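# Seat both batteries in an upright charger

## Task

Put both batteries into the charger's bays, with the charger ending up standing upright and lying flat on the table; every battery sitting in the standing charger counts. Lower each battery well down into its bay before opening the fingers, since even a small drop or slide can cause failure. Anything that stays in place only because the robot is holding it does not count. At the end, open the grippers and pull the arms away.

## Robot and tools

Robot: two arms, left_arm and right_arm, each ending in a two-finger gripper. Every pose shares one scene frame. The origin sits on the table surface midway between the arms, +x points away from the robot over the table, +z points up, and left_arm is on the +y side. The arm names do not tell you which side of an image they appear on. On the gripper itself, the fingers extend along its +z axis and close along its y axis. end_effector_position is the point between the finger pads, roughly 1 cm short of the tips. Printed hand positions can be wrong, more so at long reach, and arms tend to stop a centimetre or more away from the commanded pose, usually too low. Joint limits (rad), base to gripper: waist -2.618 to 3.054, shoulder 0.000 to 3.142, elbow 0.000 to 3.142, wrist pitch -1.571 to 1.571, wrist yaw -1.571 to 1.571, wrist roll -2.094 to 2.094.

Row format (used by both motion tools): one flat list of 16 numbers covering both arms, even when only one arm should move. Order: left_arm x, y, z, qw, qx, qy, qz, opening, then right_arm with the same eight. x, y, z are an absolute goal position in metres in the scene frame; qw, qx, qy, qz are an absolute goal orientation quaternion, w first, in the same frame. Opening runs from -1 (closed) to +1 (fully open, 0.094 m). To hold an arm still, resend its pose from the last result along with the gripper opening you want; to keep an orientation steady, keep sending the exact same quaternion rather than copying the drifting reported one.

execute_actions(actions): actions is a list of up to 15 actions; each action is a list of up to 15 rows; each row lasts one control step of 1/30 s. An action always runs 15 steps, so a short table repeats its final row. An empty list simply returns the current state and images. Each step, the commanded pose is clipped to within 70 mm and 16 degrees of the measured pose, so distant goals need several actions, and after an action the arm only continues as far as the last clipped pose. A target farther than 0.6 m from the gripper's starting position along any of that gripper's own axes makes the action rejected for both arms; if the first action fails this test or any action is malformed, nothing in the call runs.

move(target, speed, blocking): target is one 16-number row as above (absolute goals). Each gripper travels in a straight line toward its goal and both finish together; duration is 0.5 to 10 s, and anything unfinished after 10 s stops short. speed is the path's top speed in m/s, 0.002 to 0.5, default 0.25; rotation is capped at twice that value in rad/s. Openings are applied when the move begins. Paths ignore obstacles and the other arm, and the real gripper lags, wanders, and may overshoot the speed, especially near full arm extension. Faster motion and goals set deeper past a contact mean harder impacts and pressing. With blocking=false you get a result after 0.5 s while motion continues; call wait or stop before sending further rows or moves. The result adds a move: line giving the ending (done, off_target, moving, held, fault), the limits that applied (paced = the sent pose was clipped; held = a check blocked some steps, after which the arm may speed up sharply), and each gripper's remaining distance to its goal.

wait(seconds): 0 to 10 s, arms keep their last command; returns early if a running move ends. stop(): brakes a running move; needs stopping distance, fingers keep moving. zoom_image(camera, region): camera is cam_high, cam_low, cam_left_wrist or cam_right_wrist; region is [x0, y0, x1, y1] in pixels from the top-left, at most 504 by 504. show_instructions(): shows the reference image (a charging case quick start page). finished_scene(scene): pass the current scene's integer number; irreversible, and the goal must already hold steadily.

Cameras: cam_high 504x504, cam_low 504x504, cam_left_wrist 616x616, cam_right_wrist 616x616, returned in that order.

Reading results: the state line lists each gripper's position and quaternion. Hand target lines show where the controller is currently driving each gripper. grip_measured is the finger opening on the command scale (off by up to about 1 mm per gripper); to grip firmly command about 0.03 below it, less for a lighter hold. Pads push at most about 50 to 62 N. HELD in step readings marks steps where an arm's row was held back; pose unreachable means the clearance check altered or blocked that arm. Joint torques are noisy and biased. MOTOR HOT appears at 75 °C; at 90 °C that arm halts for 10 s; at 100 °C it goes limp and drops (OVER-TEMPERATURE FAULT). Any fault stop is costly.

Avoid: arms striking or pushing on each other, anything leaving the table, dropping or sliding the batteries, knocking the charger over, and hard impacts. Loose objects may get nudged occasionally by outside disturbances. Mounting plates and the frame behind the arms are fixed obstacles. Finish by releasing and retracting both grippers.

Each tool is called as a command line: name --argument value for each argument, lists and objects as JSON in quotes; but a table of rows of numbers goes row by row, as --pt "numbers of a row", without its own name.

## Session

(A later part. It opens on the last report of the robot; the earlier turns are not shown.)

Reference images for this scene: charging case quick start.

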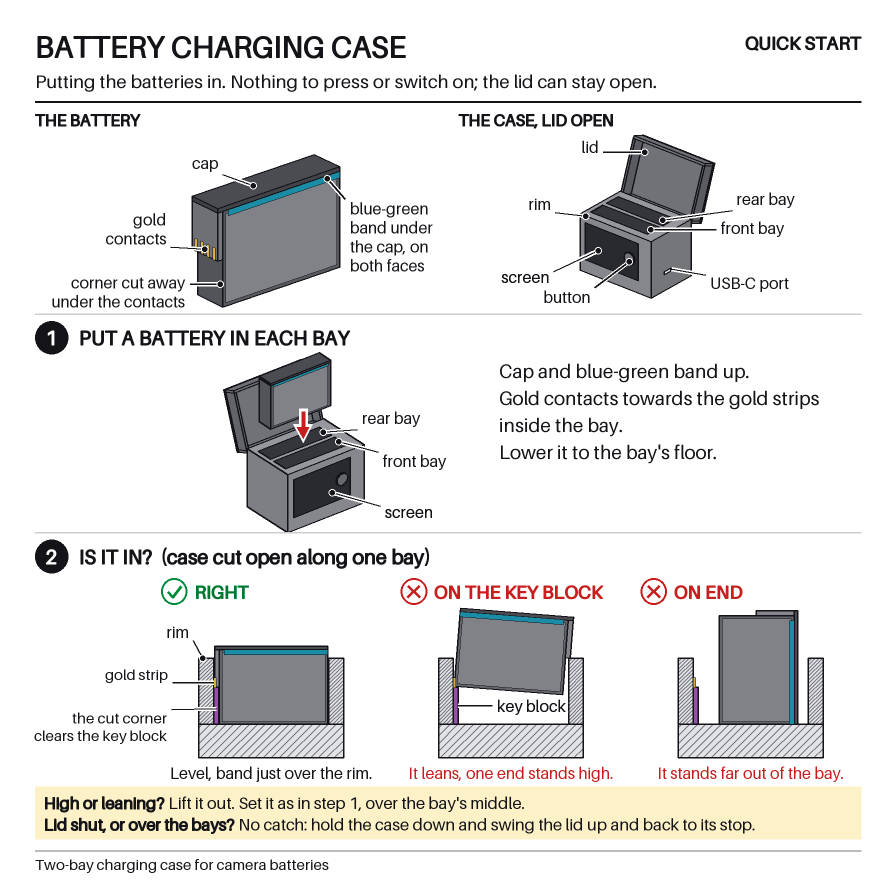

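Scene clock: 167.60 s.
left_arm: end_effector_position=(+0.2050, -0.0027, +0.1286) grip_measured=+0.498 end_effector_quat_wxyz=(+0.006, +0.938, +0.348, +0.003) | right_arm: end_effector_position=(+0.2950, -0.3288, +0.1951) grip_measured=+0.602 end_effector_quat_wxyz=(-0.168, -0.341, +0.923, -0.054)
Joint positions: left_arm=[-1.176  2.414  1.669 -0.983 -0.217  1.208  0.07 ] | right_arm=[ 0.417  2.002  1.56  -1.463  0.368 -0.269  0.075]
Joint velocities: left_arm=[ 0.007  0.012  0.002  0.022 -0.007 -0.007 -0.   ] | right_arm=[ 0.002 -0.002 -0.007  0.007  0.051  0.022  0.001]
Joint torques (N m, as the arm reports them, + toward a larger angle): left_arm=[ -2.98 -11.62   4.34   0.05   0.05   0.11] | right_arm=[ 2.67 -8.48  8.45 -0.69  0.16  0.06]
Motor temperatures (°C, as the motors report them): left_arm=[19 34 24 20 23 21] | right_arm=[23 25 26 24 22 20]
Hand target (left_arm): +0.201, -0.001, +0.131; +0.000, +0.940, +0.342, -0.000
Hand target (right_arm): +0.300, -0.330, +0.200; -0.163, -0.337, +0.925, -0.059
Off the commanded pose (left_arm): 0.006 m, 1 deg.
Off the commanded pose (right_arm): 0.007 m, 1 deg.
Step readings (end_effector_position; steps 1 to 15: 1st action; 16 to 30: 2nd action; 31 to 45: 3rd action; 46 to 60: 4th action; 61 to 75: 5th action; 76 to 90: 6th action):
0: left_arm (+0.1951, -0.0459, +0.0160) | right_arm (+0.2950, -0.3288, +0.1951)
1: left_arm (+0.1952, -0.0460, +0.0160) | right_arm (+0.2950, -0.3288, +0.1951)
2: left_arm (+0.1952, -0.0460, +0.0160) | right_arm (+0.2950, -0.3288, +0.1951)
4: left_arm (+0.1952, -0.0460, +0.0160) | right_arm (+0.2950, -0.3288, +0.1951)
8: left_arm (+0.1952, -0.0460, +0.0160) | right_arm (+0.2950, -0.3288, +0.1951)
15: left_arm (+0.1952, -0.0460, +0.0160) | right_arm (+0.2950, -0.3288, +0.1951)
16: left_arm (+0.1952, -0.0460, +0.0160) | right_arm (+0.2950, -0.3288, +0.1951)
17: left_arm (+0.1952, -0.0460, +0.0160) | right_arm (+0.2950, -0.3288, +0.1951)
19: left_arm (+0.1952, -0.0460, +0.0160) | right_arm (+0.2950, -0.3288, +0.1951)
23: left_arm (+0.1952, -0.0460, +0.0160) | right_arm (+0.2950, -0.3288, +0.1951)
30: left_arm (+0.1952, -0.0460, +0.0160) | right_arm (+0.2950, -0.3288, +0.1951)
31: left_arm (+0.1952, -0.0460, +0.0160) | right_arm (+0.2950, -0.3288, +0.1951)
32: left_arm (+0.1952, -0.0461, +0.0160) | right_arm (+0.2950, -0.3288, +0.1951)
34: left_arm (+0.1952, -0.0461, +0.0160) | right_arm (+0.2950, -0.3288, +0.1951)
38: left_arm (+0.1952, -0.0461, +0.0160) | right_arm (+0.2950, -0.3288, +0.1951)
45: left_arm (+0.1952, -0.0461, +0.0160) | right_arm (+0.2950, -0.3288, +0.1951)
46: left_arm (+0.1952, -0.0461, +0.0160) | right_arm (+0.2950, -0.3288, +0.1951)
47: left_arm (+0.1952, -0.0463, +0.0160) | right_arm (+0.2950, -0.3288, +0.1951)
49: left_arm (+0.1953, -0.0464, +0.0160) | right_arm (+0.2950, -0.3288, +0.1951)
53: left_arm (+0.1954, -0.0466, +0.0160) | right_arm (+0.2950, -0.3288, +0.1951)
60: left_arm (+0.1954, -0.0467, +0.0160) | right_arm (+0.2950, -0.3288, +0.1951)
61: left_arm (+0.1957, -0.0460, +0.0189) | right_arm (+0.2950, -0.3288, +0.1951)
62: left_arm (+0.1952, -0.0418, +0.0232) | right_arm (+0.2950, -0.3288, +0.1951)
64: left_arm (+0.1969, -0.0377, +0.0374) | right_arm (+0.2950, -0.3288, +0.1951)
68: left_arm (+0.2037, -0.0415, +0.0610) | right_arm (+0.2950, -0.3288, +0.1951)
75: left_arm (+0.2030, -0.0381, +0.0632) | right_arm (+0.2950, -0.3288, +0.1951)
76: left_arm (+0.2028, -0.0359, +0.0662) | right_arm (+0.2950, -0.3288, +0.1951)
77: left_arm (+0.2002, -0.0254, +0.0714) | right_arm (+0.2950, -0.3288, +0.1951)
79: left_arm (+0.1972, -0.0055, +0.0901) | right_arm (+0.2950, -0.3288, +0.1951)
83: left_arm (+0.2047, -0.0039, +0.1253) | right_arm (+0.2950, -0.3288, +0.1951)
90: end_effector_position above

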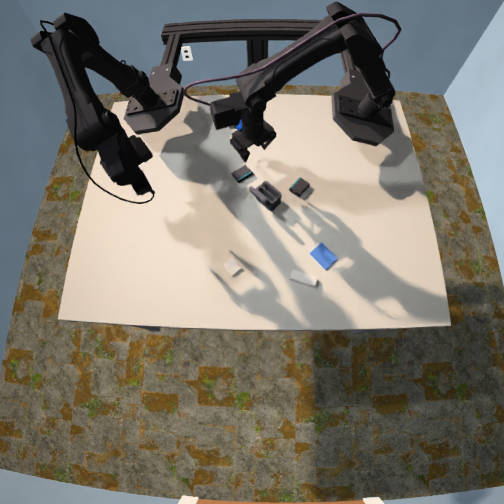

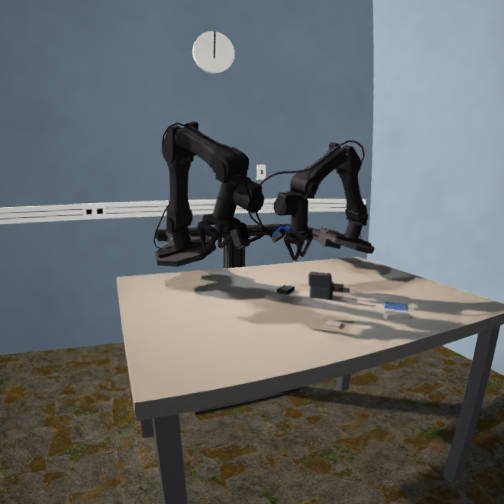

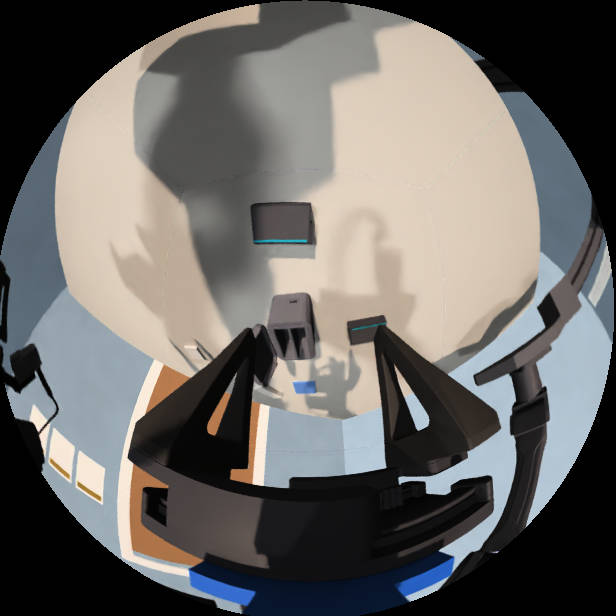

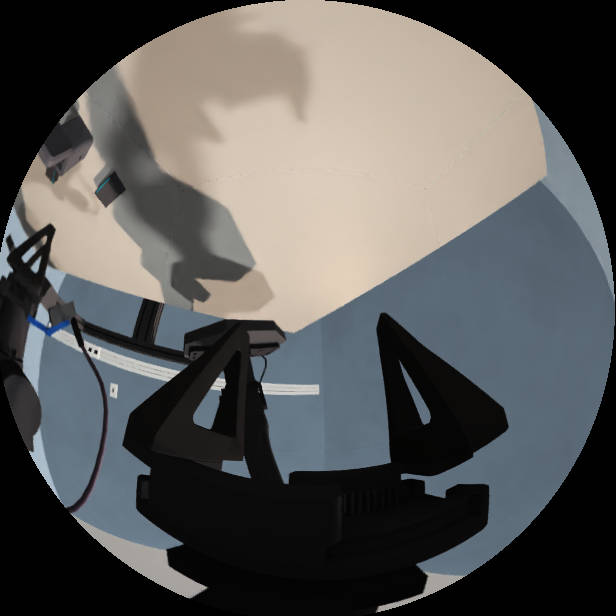

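move --target '[0.24,0.22,0.17,-0.059,0.883,0.450,0.116,0.6,0.21,-0.10,0.13,-0.123,-0.339,0.932,-0.045,0.6]' --speed 0.35

move --target '[0.24,0.22,0.17,-0.059,0.883,0.450,0.116,0.6,0.195,-0.050,0.065,-0.123,-0.339,0.932,-0.045,0.6]' --speed 0.2

Scene clock: 186.87 s.
left_arm: end_effector_position=(+0.2436, +0.2150, +0.1691) grip_measured=+0.598 end_effector_quat_wxyz=(-0.057, +0.883, +0.453, +0.114) | right_arm: end_effector_position=(+0.2019, -0.1133, +0.1240) grip_measured=+0.602 end_effector_quat_wxyz=(-0.140, -0.347, +0.925, -0.065)
Joint positions: left_arm=[-0.943  1.795  1.022 -1.012 -0.482  1.171  0.075] | right_arm=[ 0.988  2.349  1.562 -1.223  0.19   0.266  0.075]
Joint velocities: left_arm=[ 0.002 -0.012  0.007  0.022 -0.022  0.007  0.   ] | right_arm=[-0.017 -0.022 -0.002  0.066 -0.022  0.007  0.   ]
Joint torques (N m, as the arm reports them, + toward a larger angle): left_arm=[-1.71 -7.77  3.35 -0.06 -0.19  0.05] | right_arm=[  2.88 -10.43   8.52  -0.36  -0.05   0.08]
Motor temperatures (°C, as the motors report them): left_arm=[19 34 24 19 23 21] | right_arm=[23 25 26 24 22 20]
Hand target (left_arm): +0.243, +0.220, +0.172; -0.057, +0.883, +0.450, +0.117
Hand target (right_arm): +0.210, -0.103, +0.130; -0.122, -0.338, +0.932, -0.052
Off the commanded pose (left_arm): 0.006 m, 0 deg.
Off the commanded pose (right_arm): 0.017 m, 3 deg.
move: off_target (right_arm)

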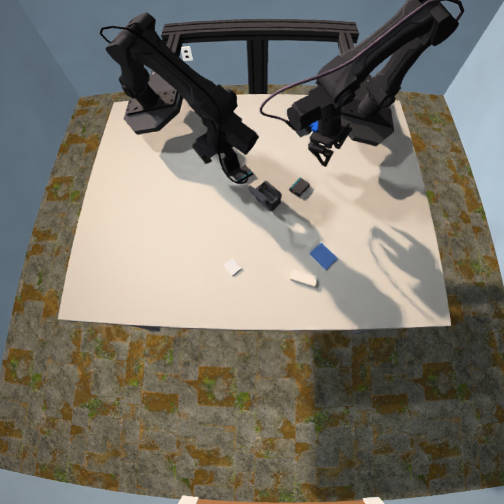

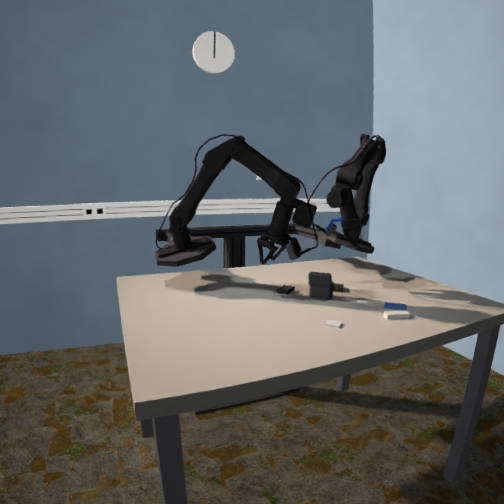

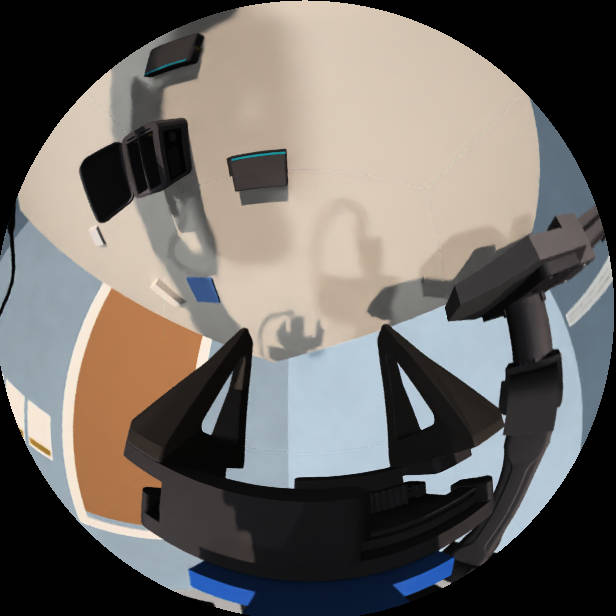

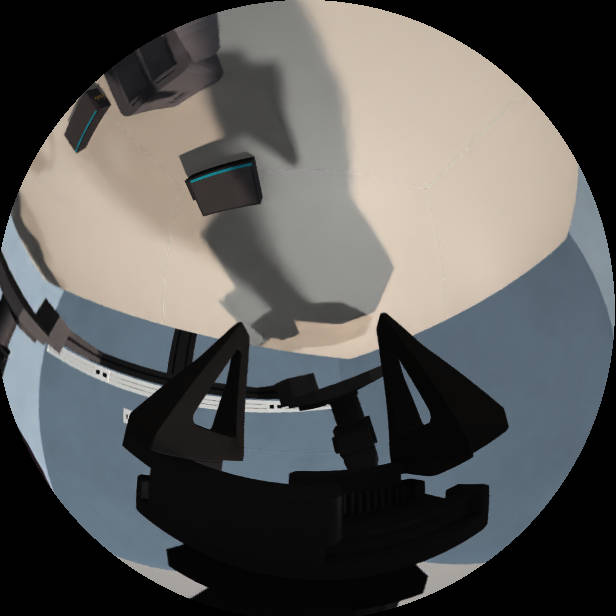

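Scene clock: 187.83 s.
left_arm: end_effector_position=(+0.2436, +0.2150, +0.1691) grip_measured=+0.598 end_effector_quat_wxyz=(-0.057, +0.883, +0.453, +0.114) | right_arm: end_effector_position=(+0.1892, -0.0662, +0.0584) grip_measured=+0.602 end_effector_quat_wxyz=(-0.143, -0.341, +0.927, -0.061)
Joint positions: left_arm=[-0.943  1.795  1.022 -1.012 -0.482  1.171  0.075] | right_arm=[ 1.037  2.591  1.679 -1.105  0.157  0.321  0.075]
Joint velocities: left_arm=[-0.012 -0.002  0.002 -0.022  0.007  0.007 -0.   ] | right_arm=[-0.007 -0.002  0.012  0.007  0.022  0.022 -0.   ]
Joint torques (N m, as the arm reports them, + toward a larger angle): left_arm=[-2.1  -7.72  2.63 -0.02 -0.15 -0.01] | right_arm=[  4.07 -11.79   8.31  -0.32  -0.09   0.06]
Motor temperatures (°C, as the motors report them): left_arm=[19 33 24 19 23 21] | right_arm=[23 26 26 24 22 20]
Hand target (left_arm): +0.240, +0.220, +0.170; -0.059, +0.883, +0.450, +0.116
Hand target (right_arm): +0.195, -0.051, +0.065; -0.123, -0.339, +0.932, -0.045
Off the commanded pose (left_arm): 0.006 m, 0 deg.
Off the commanded pose (right_arm): 0.018 m, 3 deg.
move: off_target (right_arm)

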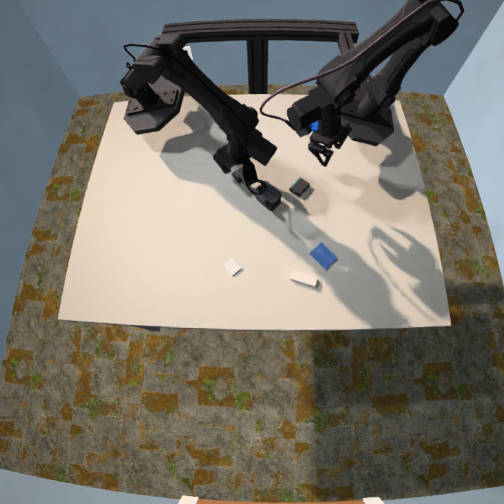

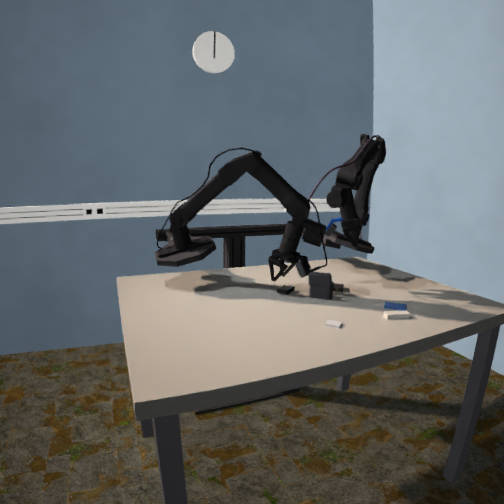

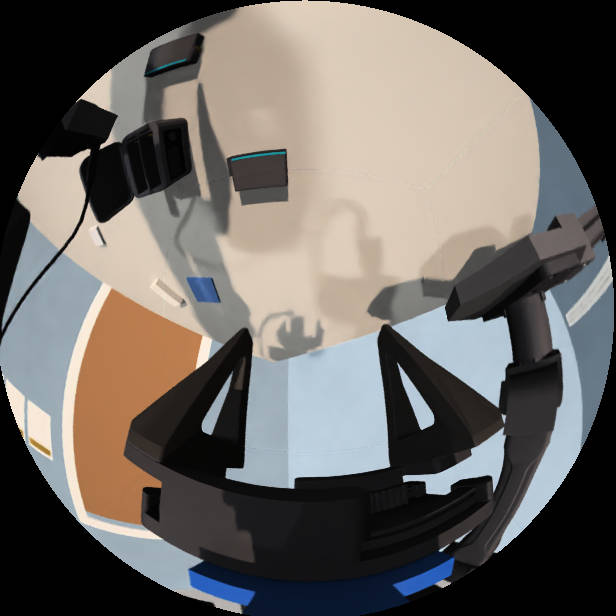

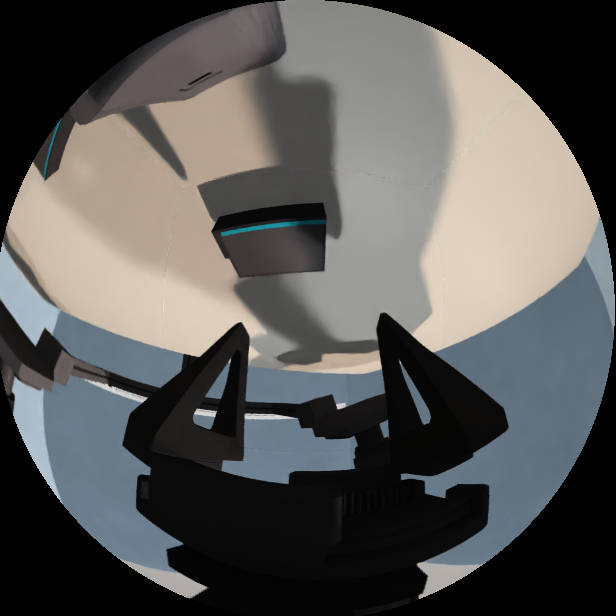

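execute_actions --actions '[]'

Scene clock: 204.47 s.
left_arm: end_effector_position=(+0.2436, +0.2150, +0.1691) grip_measured=+0.598 end_effector_quat_wxyz=(-0.057, +0.883, +0.453, +0.114) | right_arm: end_effector_position=(+0.1892, -0.0662, +0.0584) grip_measured=+0.602 end_effector_quat_wxyz=(-0.143, -0.341, +0.927, -0.061)
Joint positions: left_arm=[-0.943  1.795  1.022 -1.012 -0.482  1.171  0.075] | right_arm=[ 1.037  2.591  1.679 -1.105  0.157  0.322  0.075]
Joint velocities: left_arm=[ 0.002  0.017 -0.022 -0.051 -0.037 -0.007  0.   ] | right_arm=[ 0.002 -0.017 -0.032 -0.007 -0.007 -0.022 -0.   ]
Joint torques (N m, as the arm reports them, + toward a larger angle): left_arm=[-2.09 -7.77  2.69 -0.02 -0.19  0.02] | right_arm=[  4.05 -11.83   8.12  -0.31  -0.08   0.08]
Motor temperatures (°C, as the motors report them): left_arm=[19 32 23 19 23 21] | right_arm=[24 27 26 24 22 20]
Hand target (left_arm): +0.240, +0.220, +0.170; -0.059, +0.883, +0.450, +0.116
Hand target (right_arm): +0.195, -0.051, +0.065; -0.123, -0.339, +0.932, -0.045
Off the commanded pose (left_arm): 0.006 m, 0 deg.
Off the commanded pose (right_arm): 0.018 m, 3 deg.

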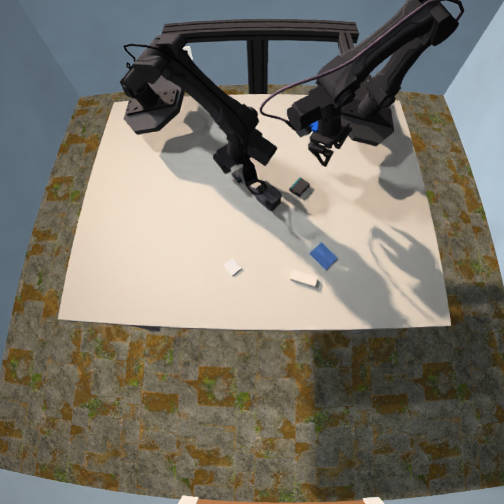

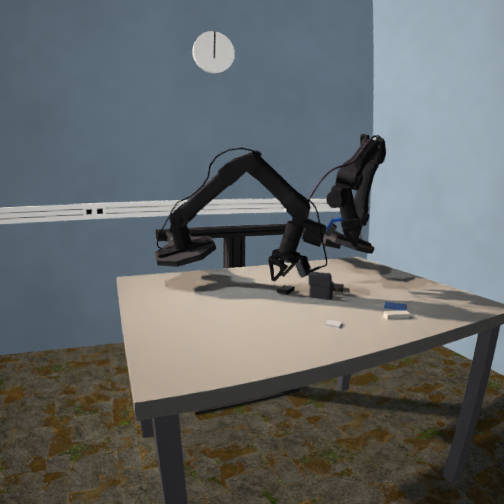

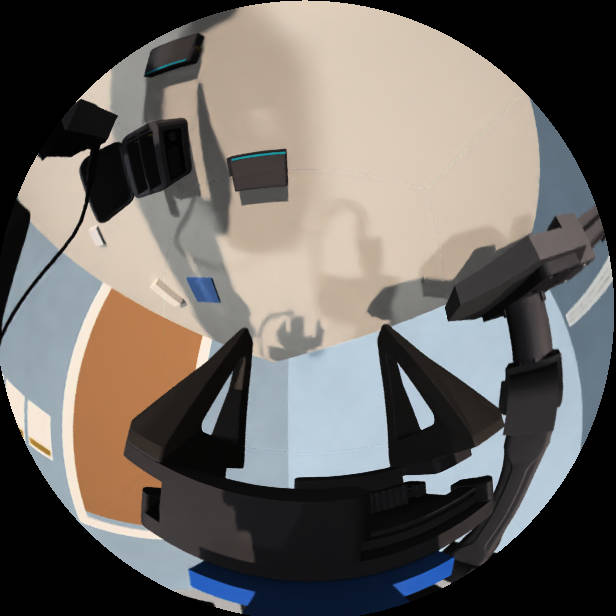

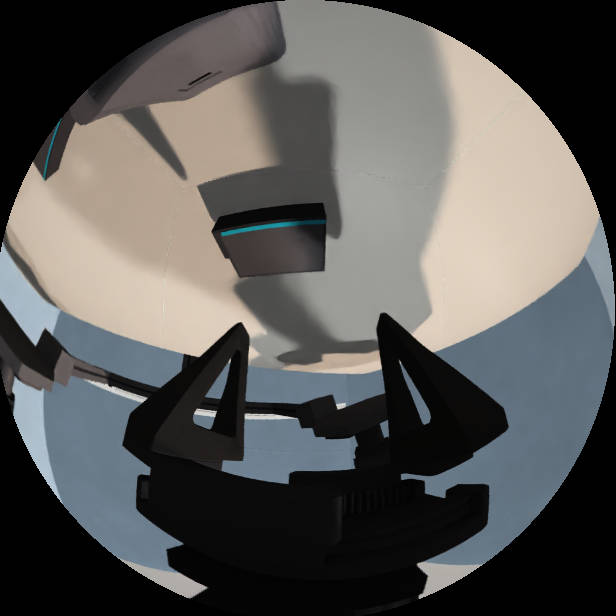

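execute_actions --actions '[[[0.24,0.22,0.17,-0.059,0.883,0.450,0.116,0.6, 0.205,-0.04,0.06,-0.123,-0.339,0.932,-0.045,0.6]],[[0.24,0.22,0.17,-0.059,0.883,0.450,0.116,0.6, 0.205,-0.04,0.05,-0.123,-0.339,0.932,-0.045,0.6]]]'

Scene clock: 208.07 s.
left_arm: end_effector_position=(+0.2436, +0.2150, +0.1691) grip_measured=+0.598 end_effector_quat_wxyz=(-0.057, +0.883, +0.453, +0.114) | right_arm: end_effector_position=(+0.1966, -0.0504, +0.0461) grip_measured=+0.602 end_effector_quat_wxyz=(-0.140, -0.340, +0.928, -0.059)
Joint positions: left_arm=[-0.943  1.795  1.022 -1.012 -0.482  1.171  0.075] | right_arm=[ 1.037  2.67   1.778 -1.117  0.157  0.322  0.075]
Joint velocities: left_arm=[-0.002 -0.022 -0.007 -0.051  0.037 -0.066 -0.001] | right_arm=[-0.022 -0.012 -0.007  0.007 -0.007 -0.051  0.   ]
Joint torques (N m, as the arm reports them, + toward a larger angle): left_arm=[-2.06 -7.83  2.72 -0.02 -0.14  0.  ] | right_arm=[  3.08 -12.05   7.67  -0.27  -0.07  -0.08]
Motor temperatures (°C, as the motors report them): left_arm=[19 32 23 19 23 21] | right_arm=[24 27 26 24 22 20]
Hand target (left_arm): +0.240, +0.220, +0.170; -0.059, +0.883, +0.450, +0.116
Hand target (right_arm): +0.205, -0.040, +0.050; -0.123, -0.339, +0.932, -0.045
Off the commanded pose (left_arm): 0.006 m, 0 deg.
Off the commanded pose (right_arm): 0.014 m, 2 deg.
Step readings (end_effector_position; steps 1 to 15: 1st action; 16 to 30: 2nd action):
0: left_arm (+0.2436, +0.2150, +0.1691) | right_arm (+0.1892, -0.0662, +0.0584)
1: left_arm (+0.2436, +0.2150, +0.1691) | right_arm (+0.1901, -0.0651, +0.0589)
2: left_arm (+0.2436, +0.2150, +0.1691) | right_arm (+0.1929, -0.0609, +0.0583)
4: left_arm (+0.2436, +0.2150, +0.1691) | right_arm (+0.1982, -0.0522, +0.0562)
8: left_arm (+0.2436, +0.2150, +0.1691) | right_arm (+0.2004, -0.0485, +0.0547)
15: left_arm (+0.2436, +0.2150, +0.1691) | right_arm (+0.2003, -0.0485, +0.0544)
16: left_arm (+0.2436, +0.2150, +0.1691) | right_arm (+0.2000, -0.0487, +0.0538)
17: left_arm (+0.2436, +0.2150, +0.1691) | right_arm (+0.1998, -0.0487, +0.0529)
19: left_arm (+0.2436, +0.2150, +0.1691) | right_arm (+0.1986, -0.0492, +0.0502)
23: left_arm (+0.2436, +0.2150, +0.1691) | right_arm (+0.1966, -0.0506, +0.0463)
30: end_effector_position above

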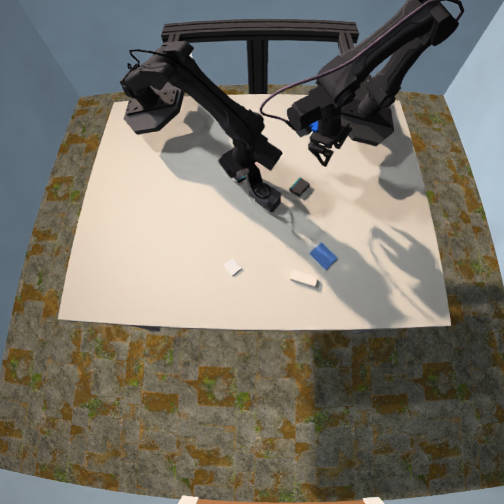

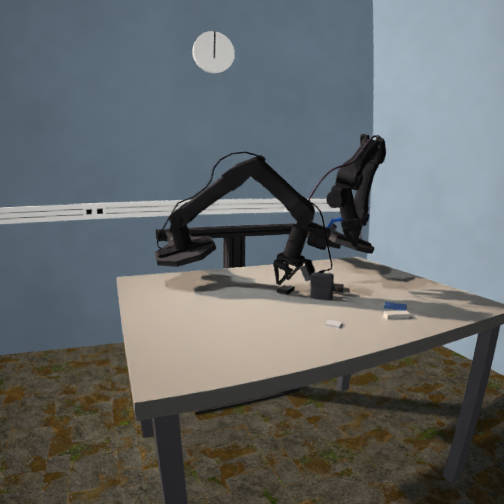

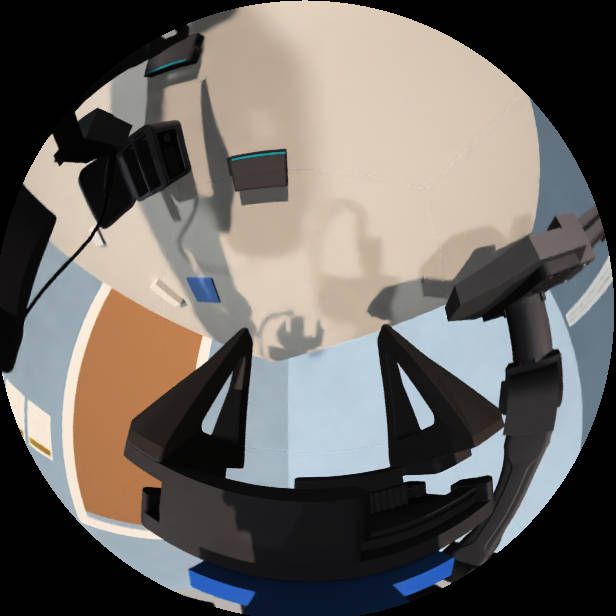

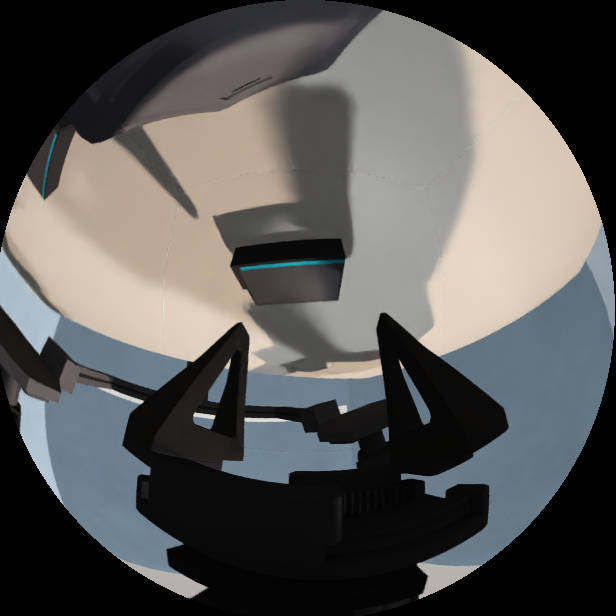

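execute_actions --actions '[[[0.24,0.22,0.17,-0.059,0.883,0.450,0.116,0.6, 0.203,-0.025,0.04,-0.123,-0.339,0.932,-0.045,0.6]],[[0.24,0.22,0.17,-0.059,0.883,0.450,0.116,0.6, 0.203,-0.025,0.03,-0.123,-0.339,0.932,-0.045,0.6]]]'

Scene clock: 212.07 s.
left_arm: end_effector_position=(+0.2436, +0.2150, +0.1691) grip_measured=+0.598 end_effector_quat_wxyz=(-0.057, +0.883, +0.453, +0.114) | right_arm: end_effector_position=(+0.2026, -0.0354, +0.0382) grip_measured=+0.602 end_effector_quat_wxyz=(-0.132, -0.338, +0.930, -0.052)
Joint positions: left_arm=[-0.943  1.795  1.022 -1.012 -0.482  1.171  0.075] | right_arm=[ 1.04   2.726  1.857 -1.121  0.155  0.325  0.075]
Joint velocities: left_arm=[-0.012 -0.002 -0.007 -0.051  0.066  0.007 -0.001] | right_arm=[ 0.007 -0.017  0.002 -0.007  0.022 -0.066  0.001]
Joint torques (N m, as the arm reports them, + toward a larger angle): left_arm=[-2.08 -7.66  2.65 -0.02 -0.14 -0.02] | right_arm=[ 3.76 -9.9   7.45 -0.12 -0.06  0.03]
Motor temperatures (°C, as the motors report them): left_arm=[19 32 23 19 23 21] | right_arm=[24 28 26 24 22 20]
Hand target (left_arm): +0.240, +0.220, +0.170; -0.059, +0.883, +0.450, +0.116
Hand target (right_arm): +0.203, -0.025, +0.030; -0.123, -0.339, +0.932, -0.045
Off the commanded pose (left_arm): 0.006 m, 0 deg.
Off the commanded pose (right_arm): 0.013 m, 1 deg.
Step readings (end_effector_position; steps 1 to 15: 1st action; 16 to 30: 2nd action):
0: left_arm (+0.2436, +0.2150, +0.1691) | right_arm (+0.1966, -0.0504, +0.0461)
1: left_arm (+0.2436, +0.2150, +0.1691) | right_arm (+0.1970, -0.0495, +0.0457)
2: left_arm (+0.2436, +0.2150, +0.1691) | right_arm (+0.1990, -0.0459, +0.0438)
4: left_arm (+0.2436, +0.2150, +0.1691) | right_arm (+0.2019, -0.0395, +0.0391)
8: left_arm (+0.2436, +0.2150, +0.1691) | right_arm (+0.2027, -0.0360, +0.0387)
15: left_arm (+0.2436, +0.2150, +0.1691) | right_arm (+0.2028, -0.0354, +0.0386)
16: left_arm (+0.2436, +0.2150, +0.1691) | right_arm (+0.2026, -0.0354, +0.0382)
17: left_arm (+0.2436, +0.2150, +0.1691) | right_arm (+0.2026, -0.0354, +0.0382)
19: left_arm (+0.2436, +0.2150, +0.1691) | right_arm (+0.2026, -0.0354, +0.0382)
23: left_arm (+0.2436, +0.2150, +0.1691) | right_arm (+0.2026, -0.0354, +0.0382)
30: end_effector_position above

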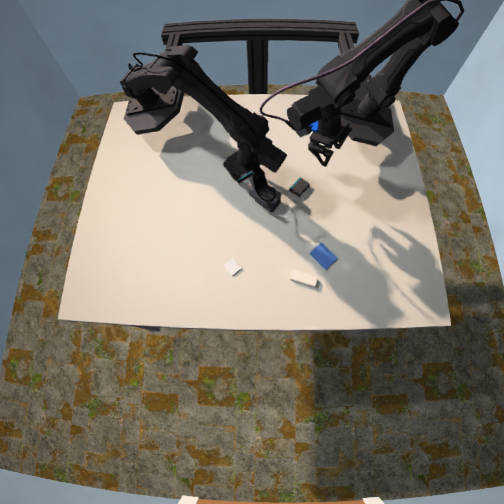

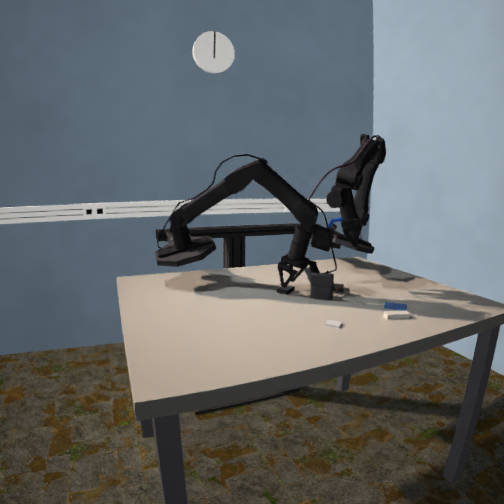

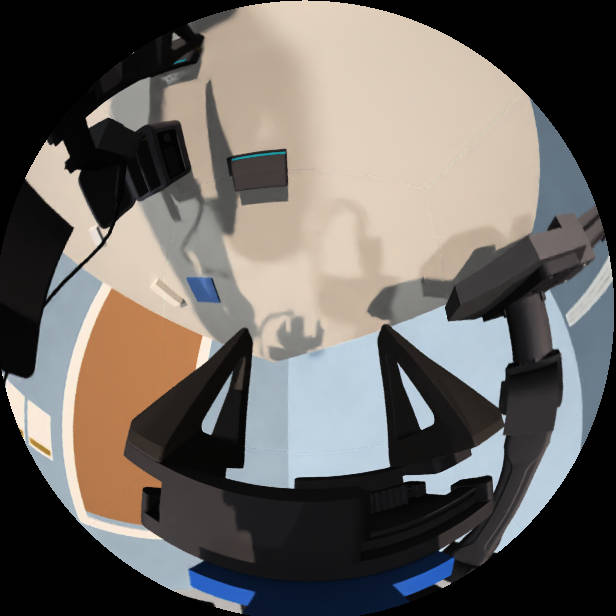

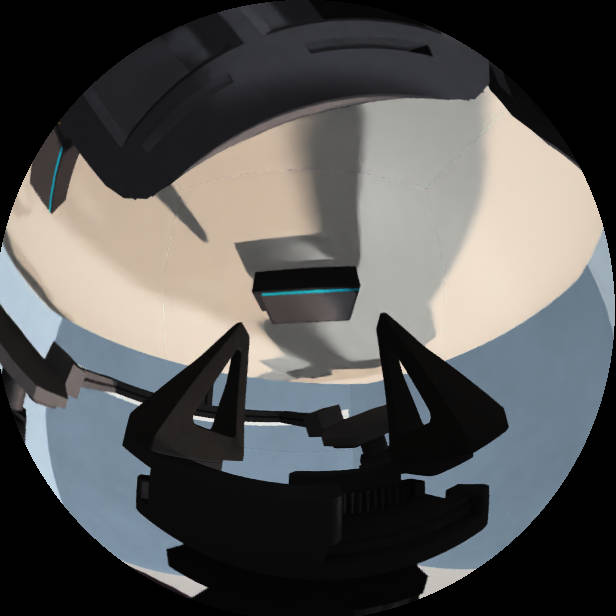

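zoom_image --camera "cam_low" --region '[250,220,380,320]'

zoom_image --camera "cam_high" --region '[210,140,330,230]'

Region (250, 220, 380, 320) of cam_low's 504x504 image, scaled by 3.877, with more detail than that image has; it fills the top 388 rows of this view, and the rest is white.

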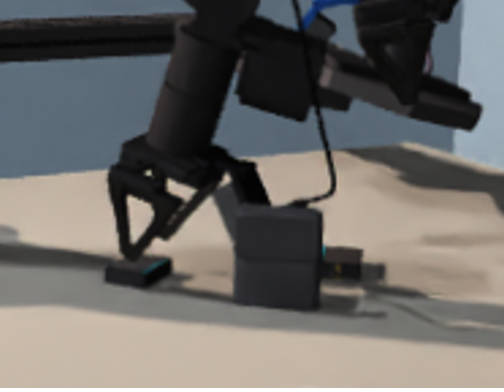

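Region (210, 140, 330, 230) of cam_high's 504x504 image, scaled by 4.200, with more detail than that image has; it fills the top 378 rows of this view, and the rest is white.

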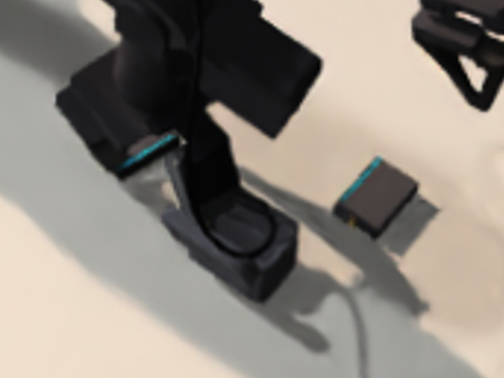

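execute_actions --actions '[[[0.24,0.22,0.17,-0.059,0.883,0.450,0.116,0.6, 0.203,-0.03,0.045,-0.03,-0.342,0.939,-0.011,0.6]],[[0.24,0.22,0.17,-0.059,0.883,0.450,0.116,0.6, 0.205,-0.028,0.045,0.041,-0.342,0.939,0.015,0.6]],[[0.24,0.22,0.17,-0.059,0.883,0.450,0.116,0.6, 0.208,-0.025,0.038,0.041,-0.342,0.939,0.015,0.6]]]'

Scene clock: 235.17 s.
left_arm: end_effector_position=(+0.2436, +0.2150, +0.1691) grip_measured=+0.598 end_effector_quat_wxyz=(-0.057, +0.883, +0.453, +0.114) | right_arm: end_effector_position=(+0.2026, -0.0334, +0.0326) grip_measured=+0.602 end_effector_quat_wxyz=(+0.022, -0.339, +0.941, +0.008)
Joint positions: left_arm=[-0.943  1.795  1.022 -1.012 -0.482  1.171  0.075] | right_arm=[ 1.081  2.476  1.363 -0.559  0.24   0.308  0.075]
Joint velocities: left_arm=[-0.007  0.027  0.012 -0.051  0.007  0.051 -0.001] | right_arm=[ 0.012 -0.007 -0.007  0.037  0.007 -0.007 -0.001]
Joint torques (N m, as the arm reports them, + toward a larger angle): left_arm=[-2.17 -7.66  2.8  -0.04 -0.17 -0.01] | right_arm=[  3.5  -11.14   5.7    0.47   0.14  -0.06]
Motor temperatures (°C, as the motors report them): left_arm=[19 31 23 19 23 21] | right_arm=[24 27 26 23 22 20]
Hand target (left_arm): +0.240, +0.220, +0.170; -0.059, +0.883, +0.450, +0.116
Hand target (right_arm): +0.208, -0.025, +0.038; +0.041, -0.342, +0.939, +0.015
Off the commanded pose (left_arm): 0.006 m, 0 deg.
Off the commanded pose (right_arm): 0.011 m, 2 deg.
Step readings (end_effector_position; steps 1 to 15: 1st action; 16 to 30: 2nd action; 31 to 45: 3rd action):
0: left_arm (+0.2436, +0.2150, +0.1691) | right_arm (+0.2026, -0.0354, +0.0382)
1: left_arm (+0.2436, +0.2150, +0.1691) | right_arm (+0.2032, -0.0350, +0.0366)
2: left_arm (+0.2436, +0.2150, +0.1691) | right_arm (+0.2001, -0.0398, +0.0355)
4: left_arm (+0.2436, +0.2150, +0.1691) | right_arm (+0.1903, -0.0542, +0.0370)
8: left_arm (+0.2436, +0.2150, +0.1691) | right_arm (+0.1869, -0.0559, +0.0366)
15: left_arm (+0.2436, +0.2150, +0.1691) | right_arm (+0.1970, -0.0411, +0.0343)
16: left_arm (+0.2436, +0.2150, +0.1691) | right_arm (+0.1985, -0.0399, +0.0330)
17: left_arm (+0.2436, +0.2150, +0.1691) | right_arm (+0.1976, -0.0422, +0.0327)
19: left_arm (+0.2436, +0.2150, +0.1691) | right_arm (+0.1922, -0.0504, +0.0339)
23: left_arm (+0.2436, +0.2150, +0.1691) | right_arm (+0.1912, -0.0492, +0.0330)
30: left_arm (+0.2436, +0.2150, +0.1691) | right_arm (+0.1990, -0.0386, +0.0324)
31: left_arm (+0.2436, +0.2150, +0.1691) | right_arm (+0.1997, -0.0377, +0.0324)
32: left_arm (+0.2436, +0.2150, +0.1691) | right_arm (+0.2002, -0.0369, +0.0324)
34: left_arm (+0.2436, +0.2150, +0.1691) | right_arm (+0.2012, -0.0355, +0.0325)
38: left_arm (+0.2436, +0.2150, +0.1691) | right_arm (+0.2021, -0.0341, +0.0325)
45: end_effector_position above

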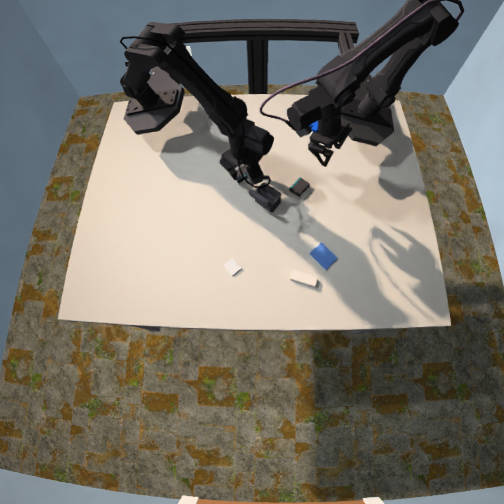

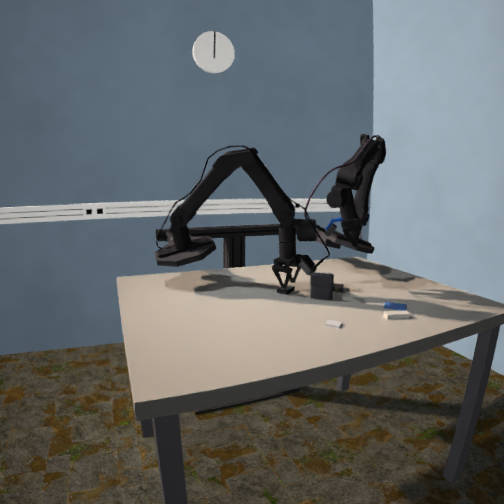

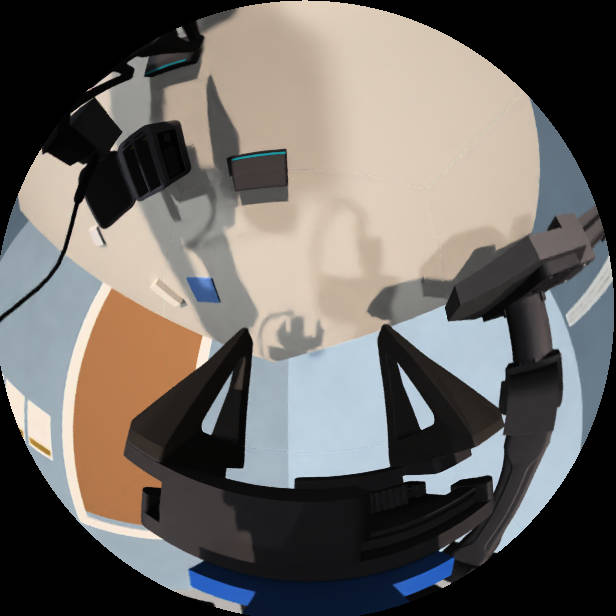

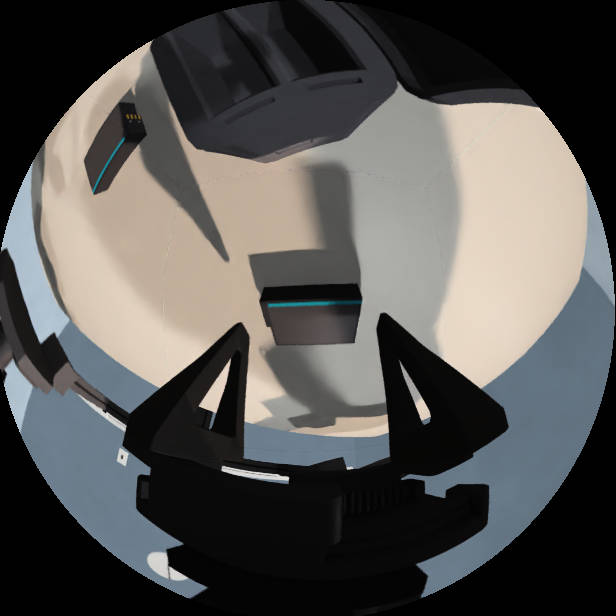

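execute_actions --actions '[[[0.24,0.22,0.17,-0.059,0.883,0.450,0.116,0.6, 0.208,-0.025,0.025,0.041,-0.342,0.939,0.015,0.55]],[[0.24,0.22,0.17,-0.059,0.883,0.450,0.116,0.6, 0.209,-0.024,0.017,0.041,-0.342,0.939,0.015,0.5]]]'

Scene clock: 238.03 s.
left_arm: end_effector_position=(+0.2436, +0.2150, +0.1691) grip_measured=+0.598 end_effector_quat_wxyz=(-0.057, +0.883, +0.453, +0.114) | right_arm: end_effector_position=(+0.2009, -0.0290, +0.0151) grip_measured=+0.502 end_effector_quat_wxyz=(+0.026, -0.344, +0.939, +0.010)
Joint positions: left_arm=[-0.943  1.795  1.022 -1.012 -0.482  1.171  0.075] | right_arm=[ 1.081  2.525  1.363 -0.502  0.241  0.295  0.071]
Joint velocities: left_arm=[ 0.002 -0.017 -0.007 -0.095 -0.022  0.022  0.   ] | right_arm=[-0.002 -0.022 -0.012  0.007  0.037  0.022  0.001]
Joint torques (N m, as the arm reports them, + toward a larger angle): left_arm=[-2.08 -7.73  2.73 -0.02 -0.16  0.01] | right_arm=[  2.31 -10.89   5.59   0.46   0.16  -0.07]
Motor temperatures (°C, as the motors report them): left_arm=[19 31 23 19 23 21] | right_arm=[24 27 26 24 22 20]
Hand target (left_arm): +0.240, +0.220, +0.170; -0.059, +0.883, +0.450, +0.116
Hand target (right_arm): +0.209, -0.024, +0.017; +0.041, -0.342, +0.939, +0.015
Off the commanded pose (left_arm): 0.006 m, 0 deg.
Off the commanded pose (right_arm): 0.010 m, 2 deg.
Step readings (end_effector_position; steps 1 to 15: 1st action; 16 to 30: 2nd action):
0: left_arm (+0.2436, +0.2150, +0.1691) | right_arm (+0.2027, -0.0333, +0.0326)
1: left_arm (+0.2436, +0.2150, +0.1691) | right_arm (+0.2028, -0.0329, +0.0319)
2: left_arm (+0.2436, +0.2150, +0.1691) | right_arm (+0.2033, -0.0317, +0.0309)
4: left_arm (+0.2436, +0.2150, +0.1691) | right_arm (+0.2031, -0.0305, +0.0276)
8: left_arm (+0.2436, +0.2150, +0.1691) | right_arm (+0.2018, -0.0308, +0.0234)
15: left_arm (+0.2436, +0.2150, +0.1691) | right_arm (+0.2026, -0.0296, +0.0234)
16: left_arm (+0.2436, +0.2150, +0.1691) | right_arm (+0.2026, -0.0294, +0.0228)
17: left_arm (+0.2436, +0.2150, +0.1691) | right_arm (+0.2029, -0.0288, +0.0219)
19: left_arm (+0.2436, +0.2150, +0.1691) | right_arm (+0.2022, -0.0286, +0.0190)
23: left_arm (+0.2436, +0.2150, +0.1691) | right_arm (+0.2004, -0.0297, +0.0151)
30: end_effector_position above

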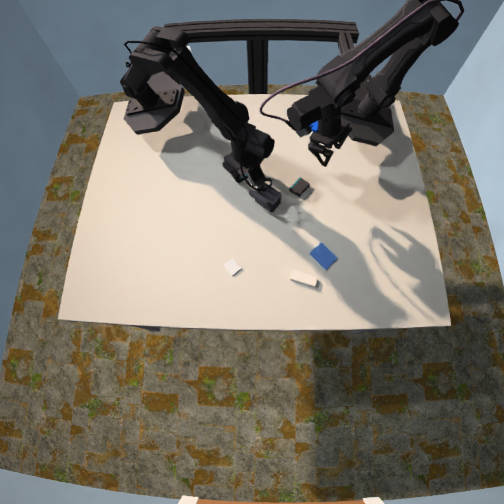

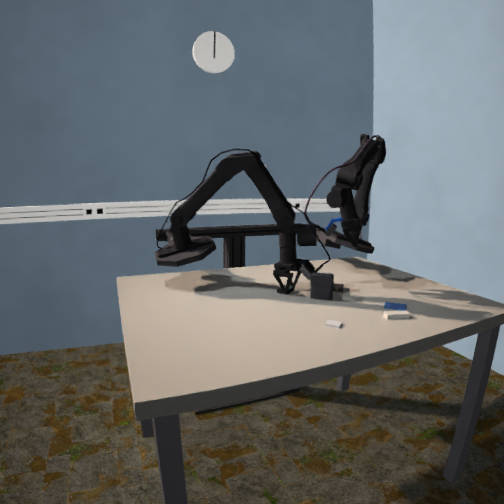

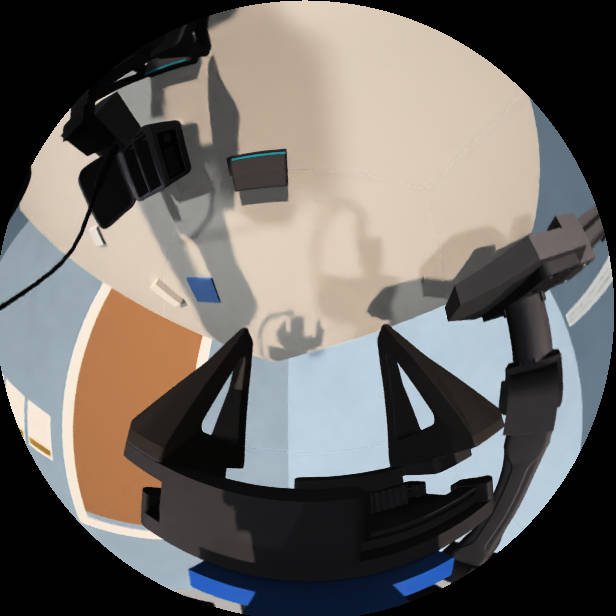

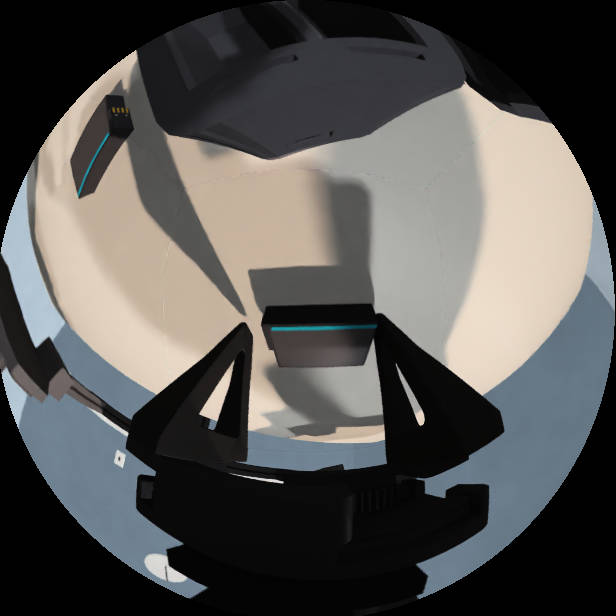

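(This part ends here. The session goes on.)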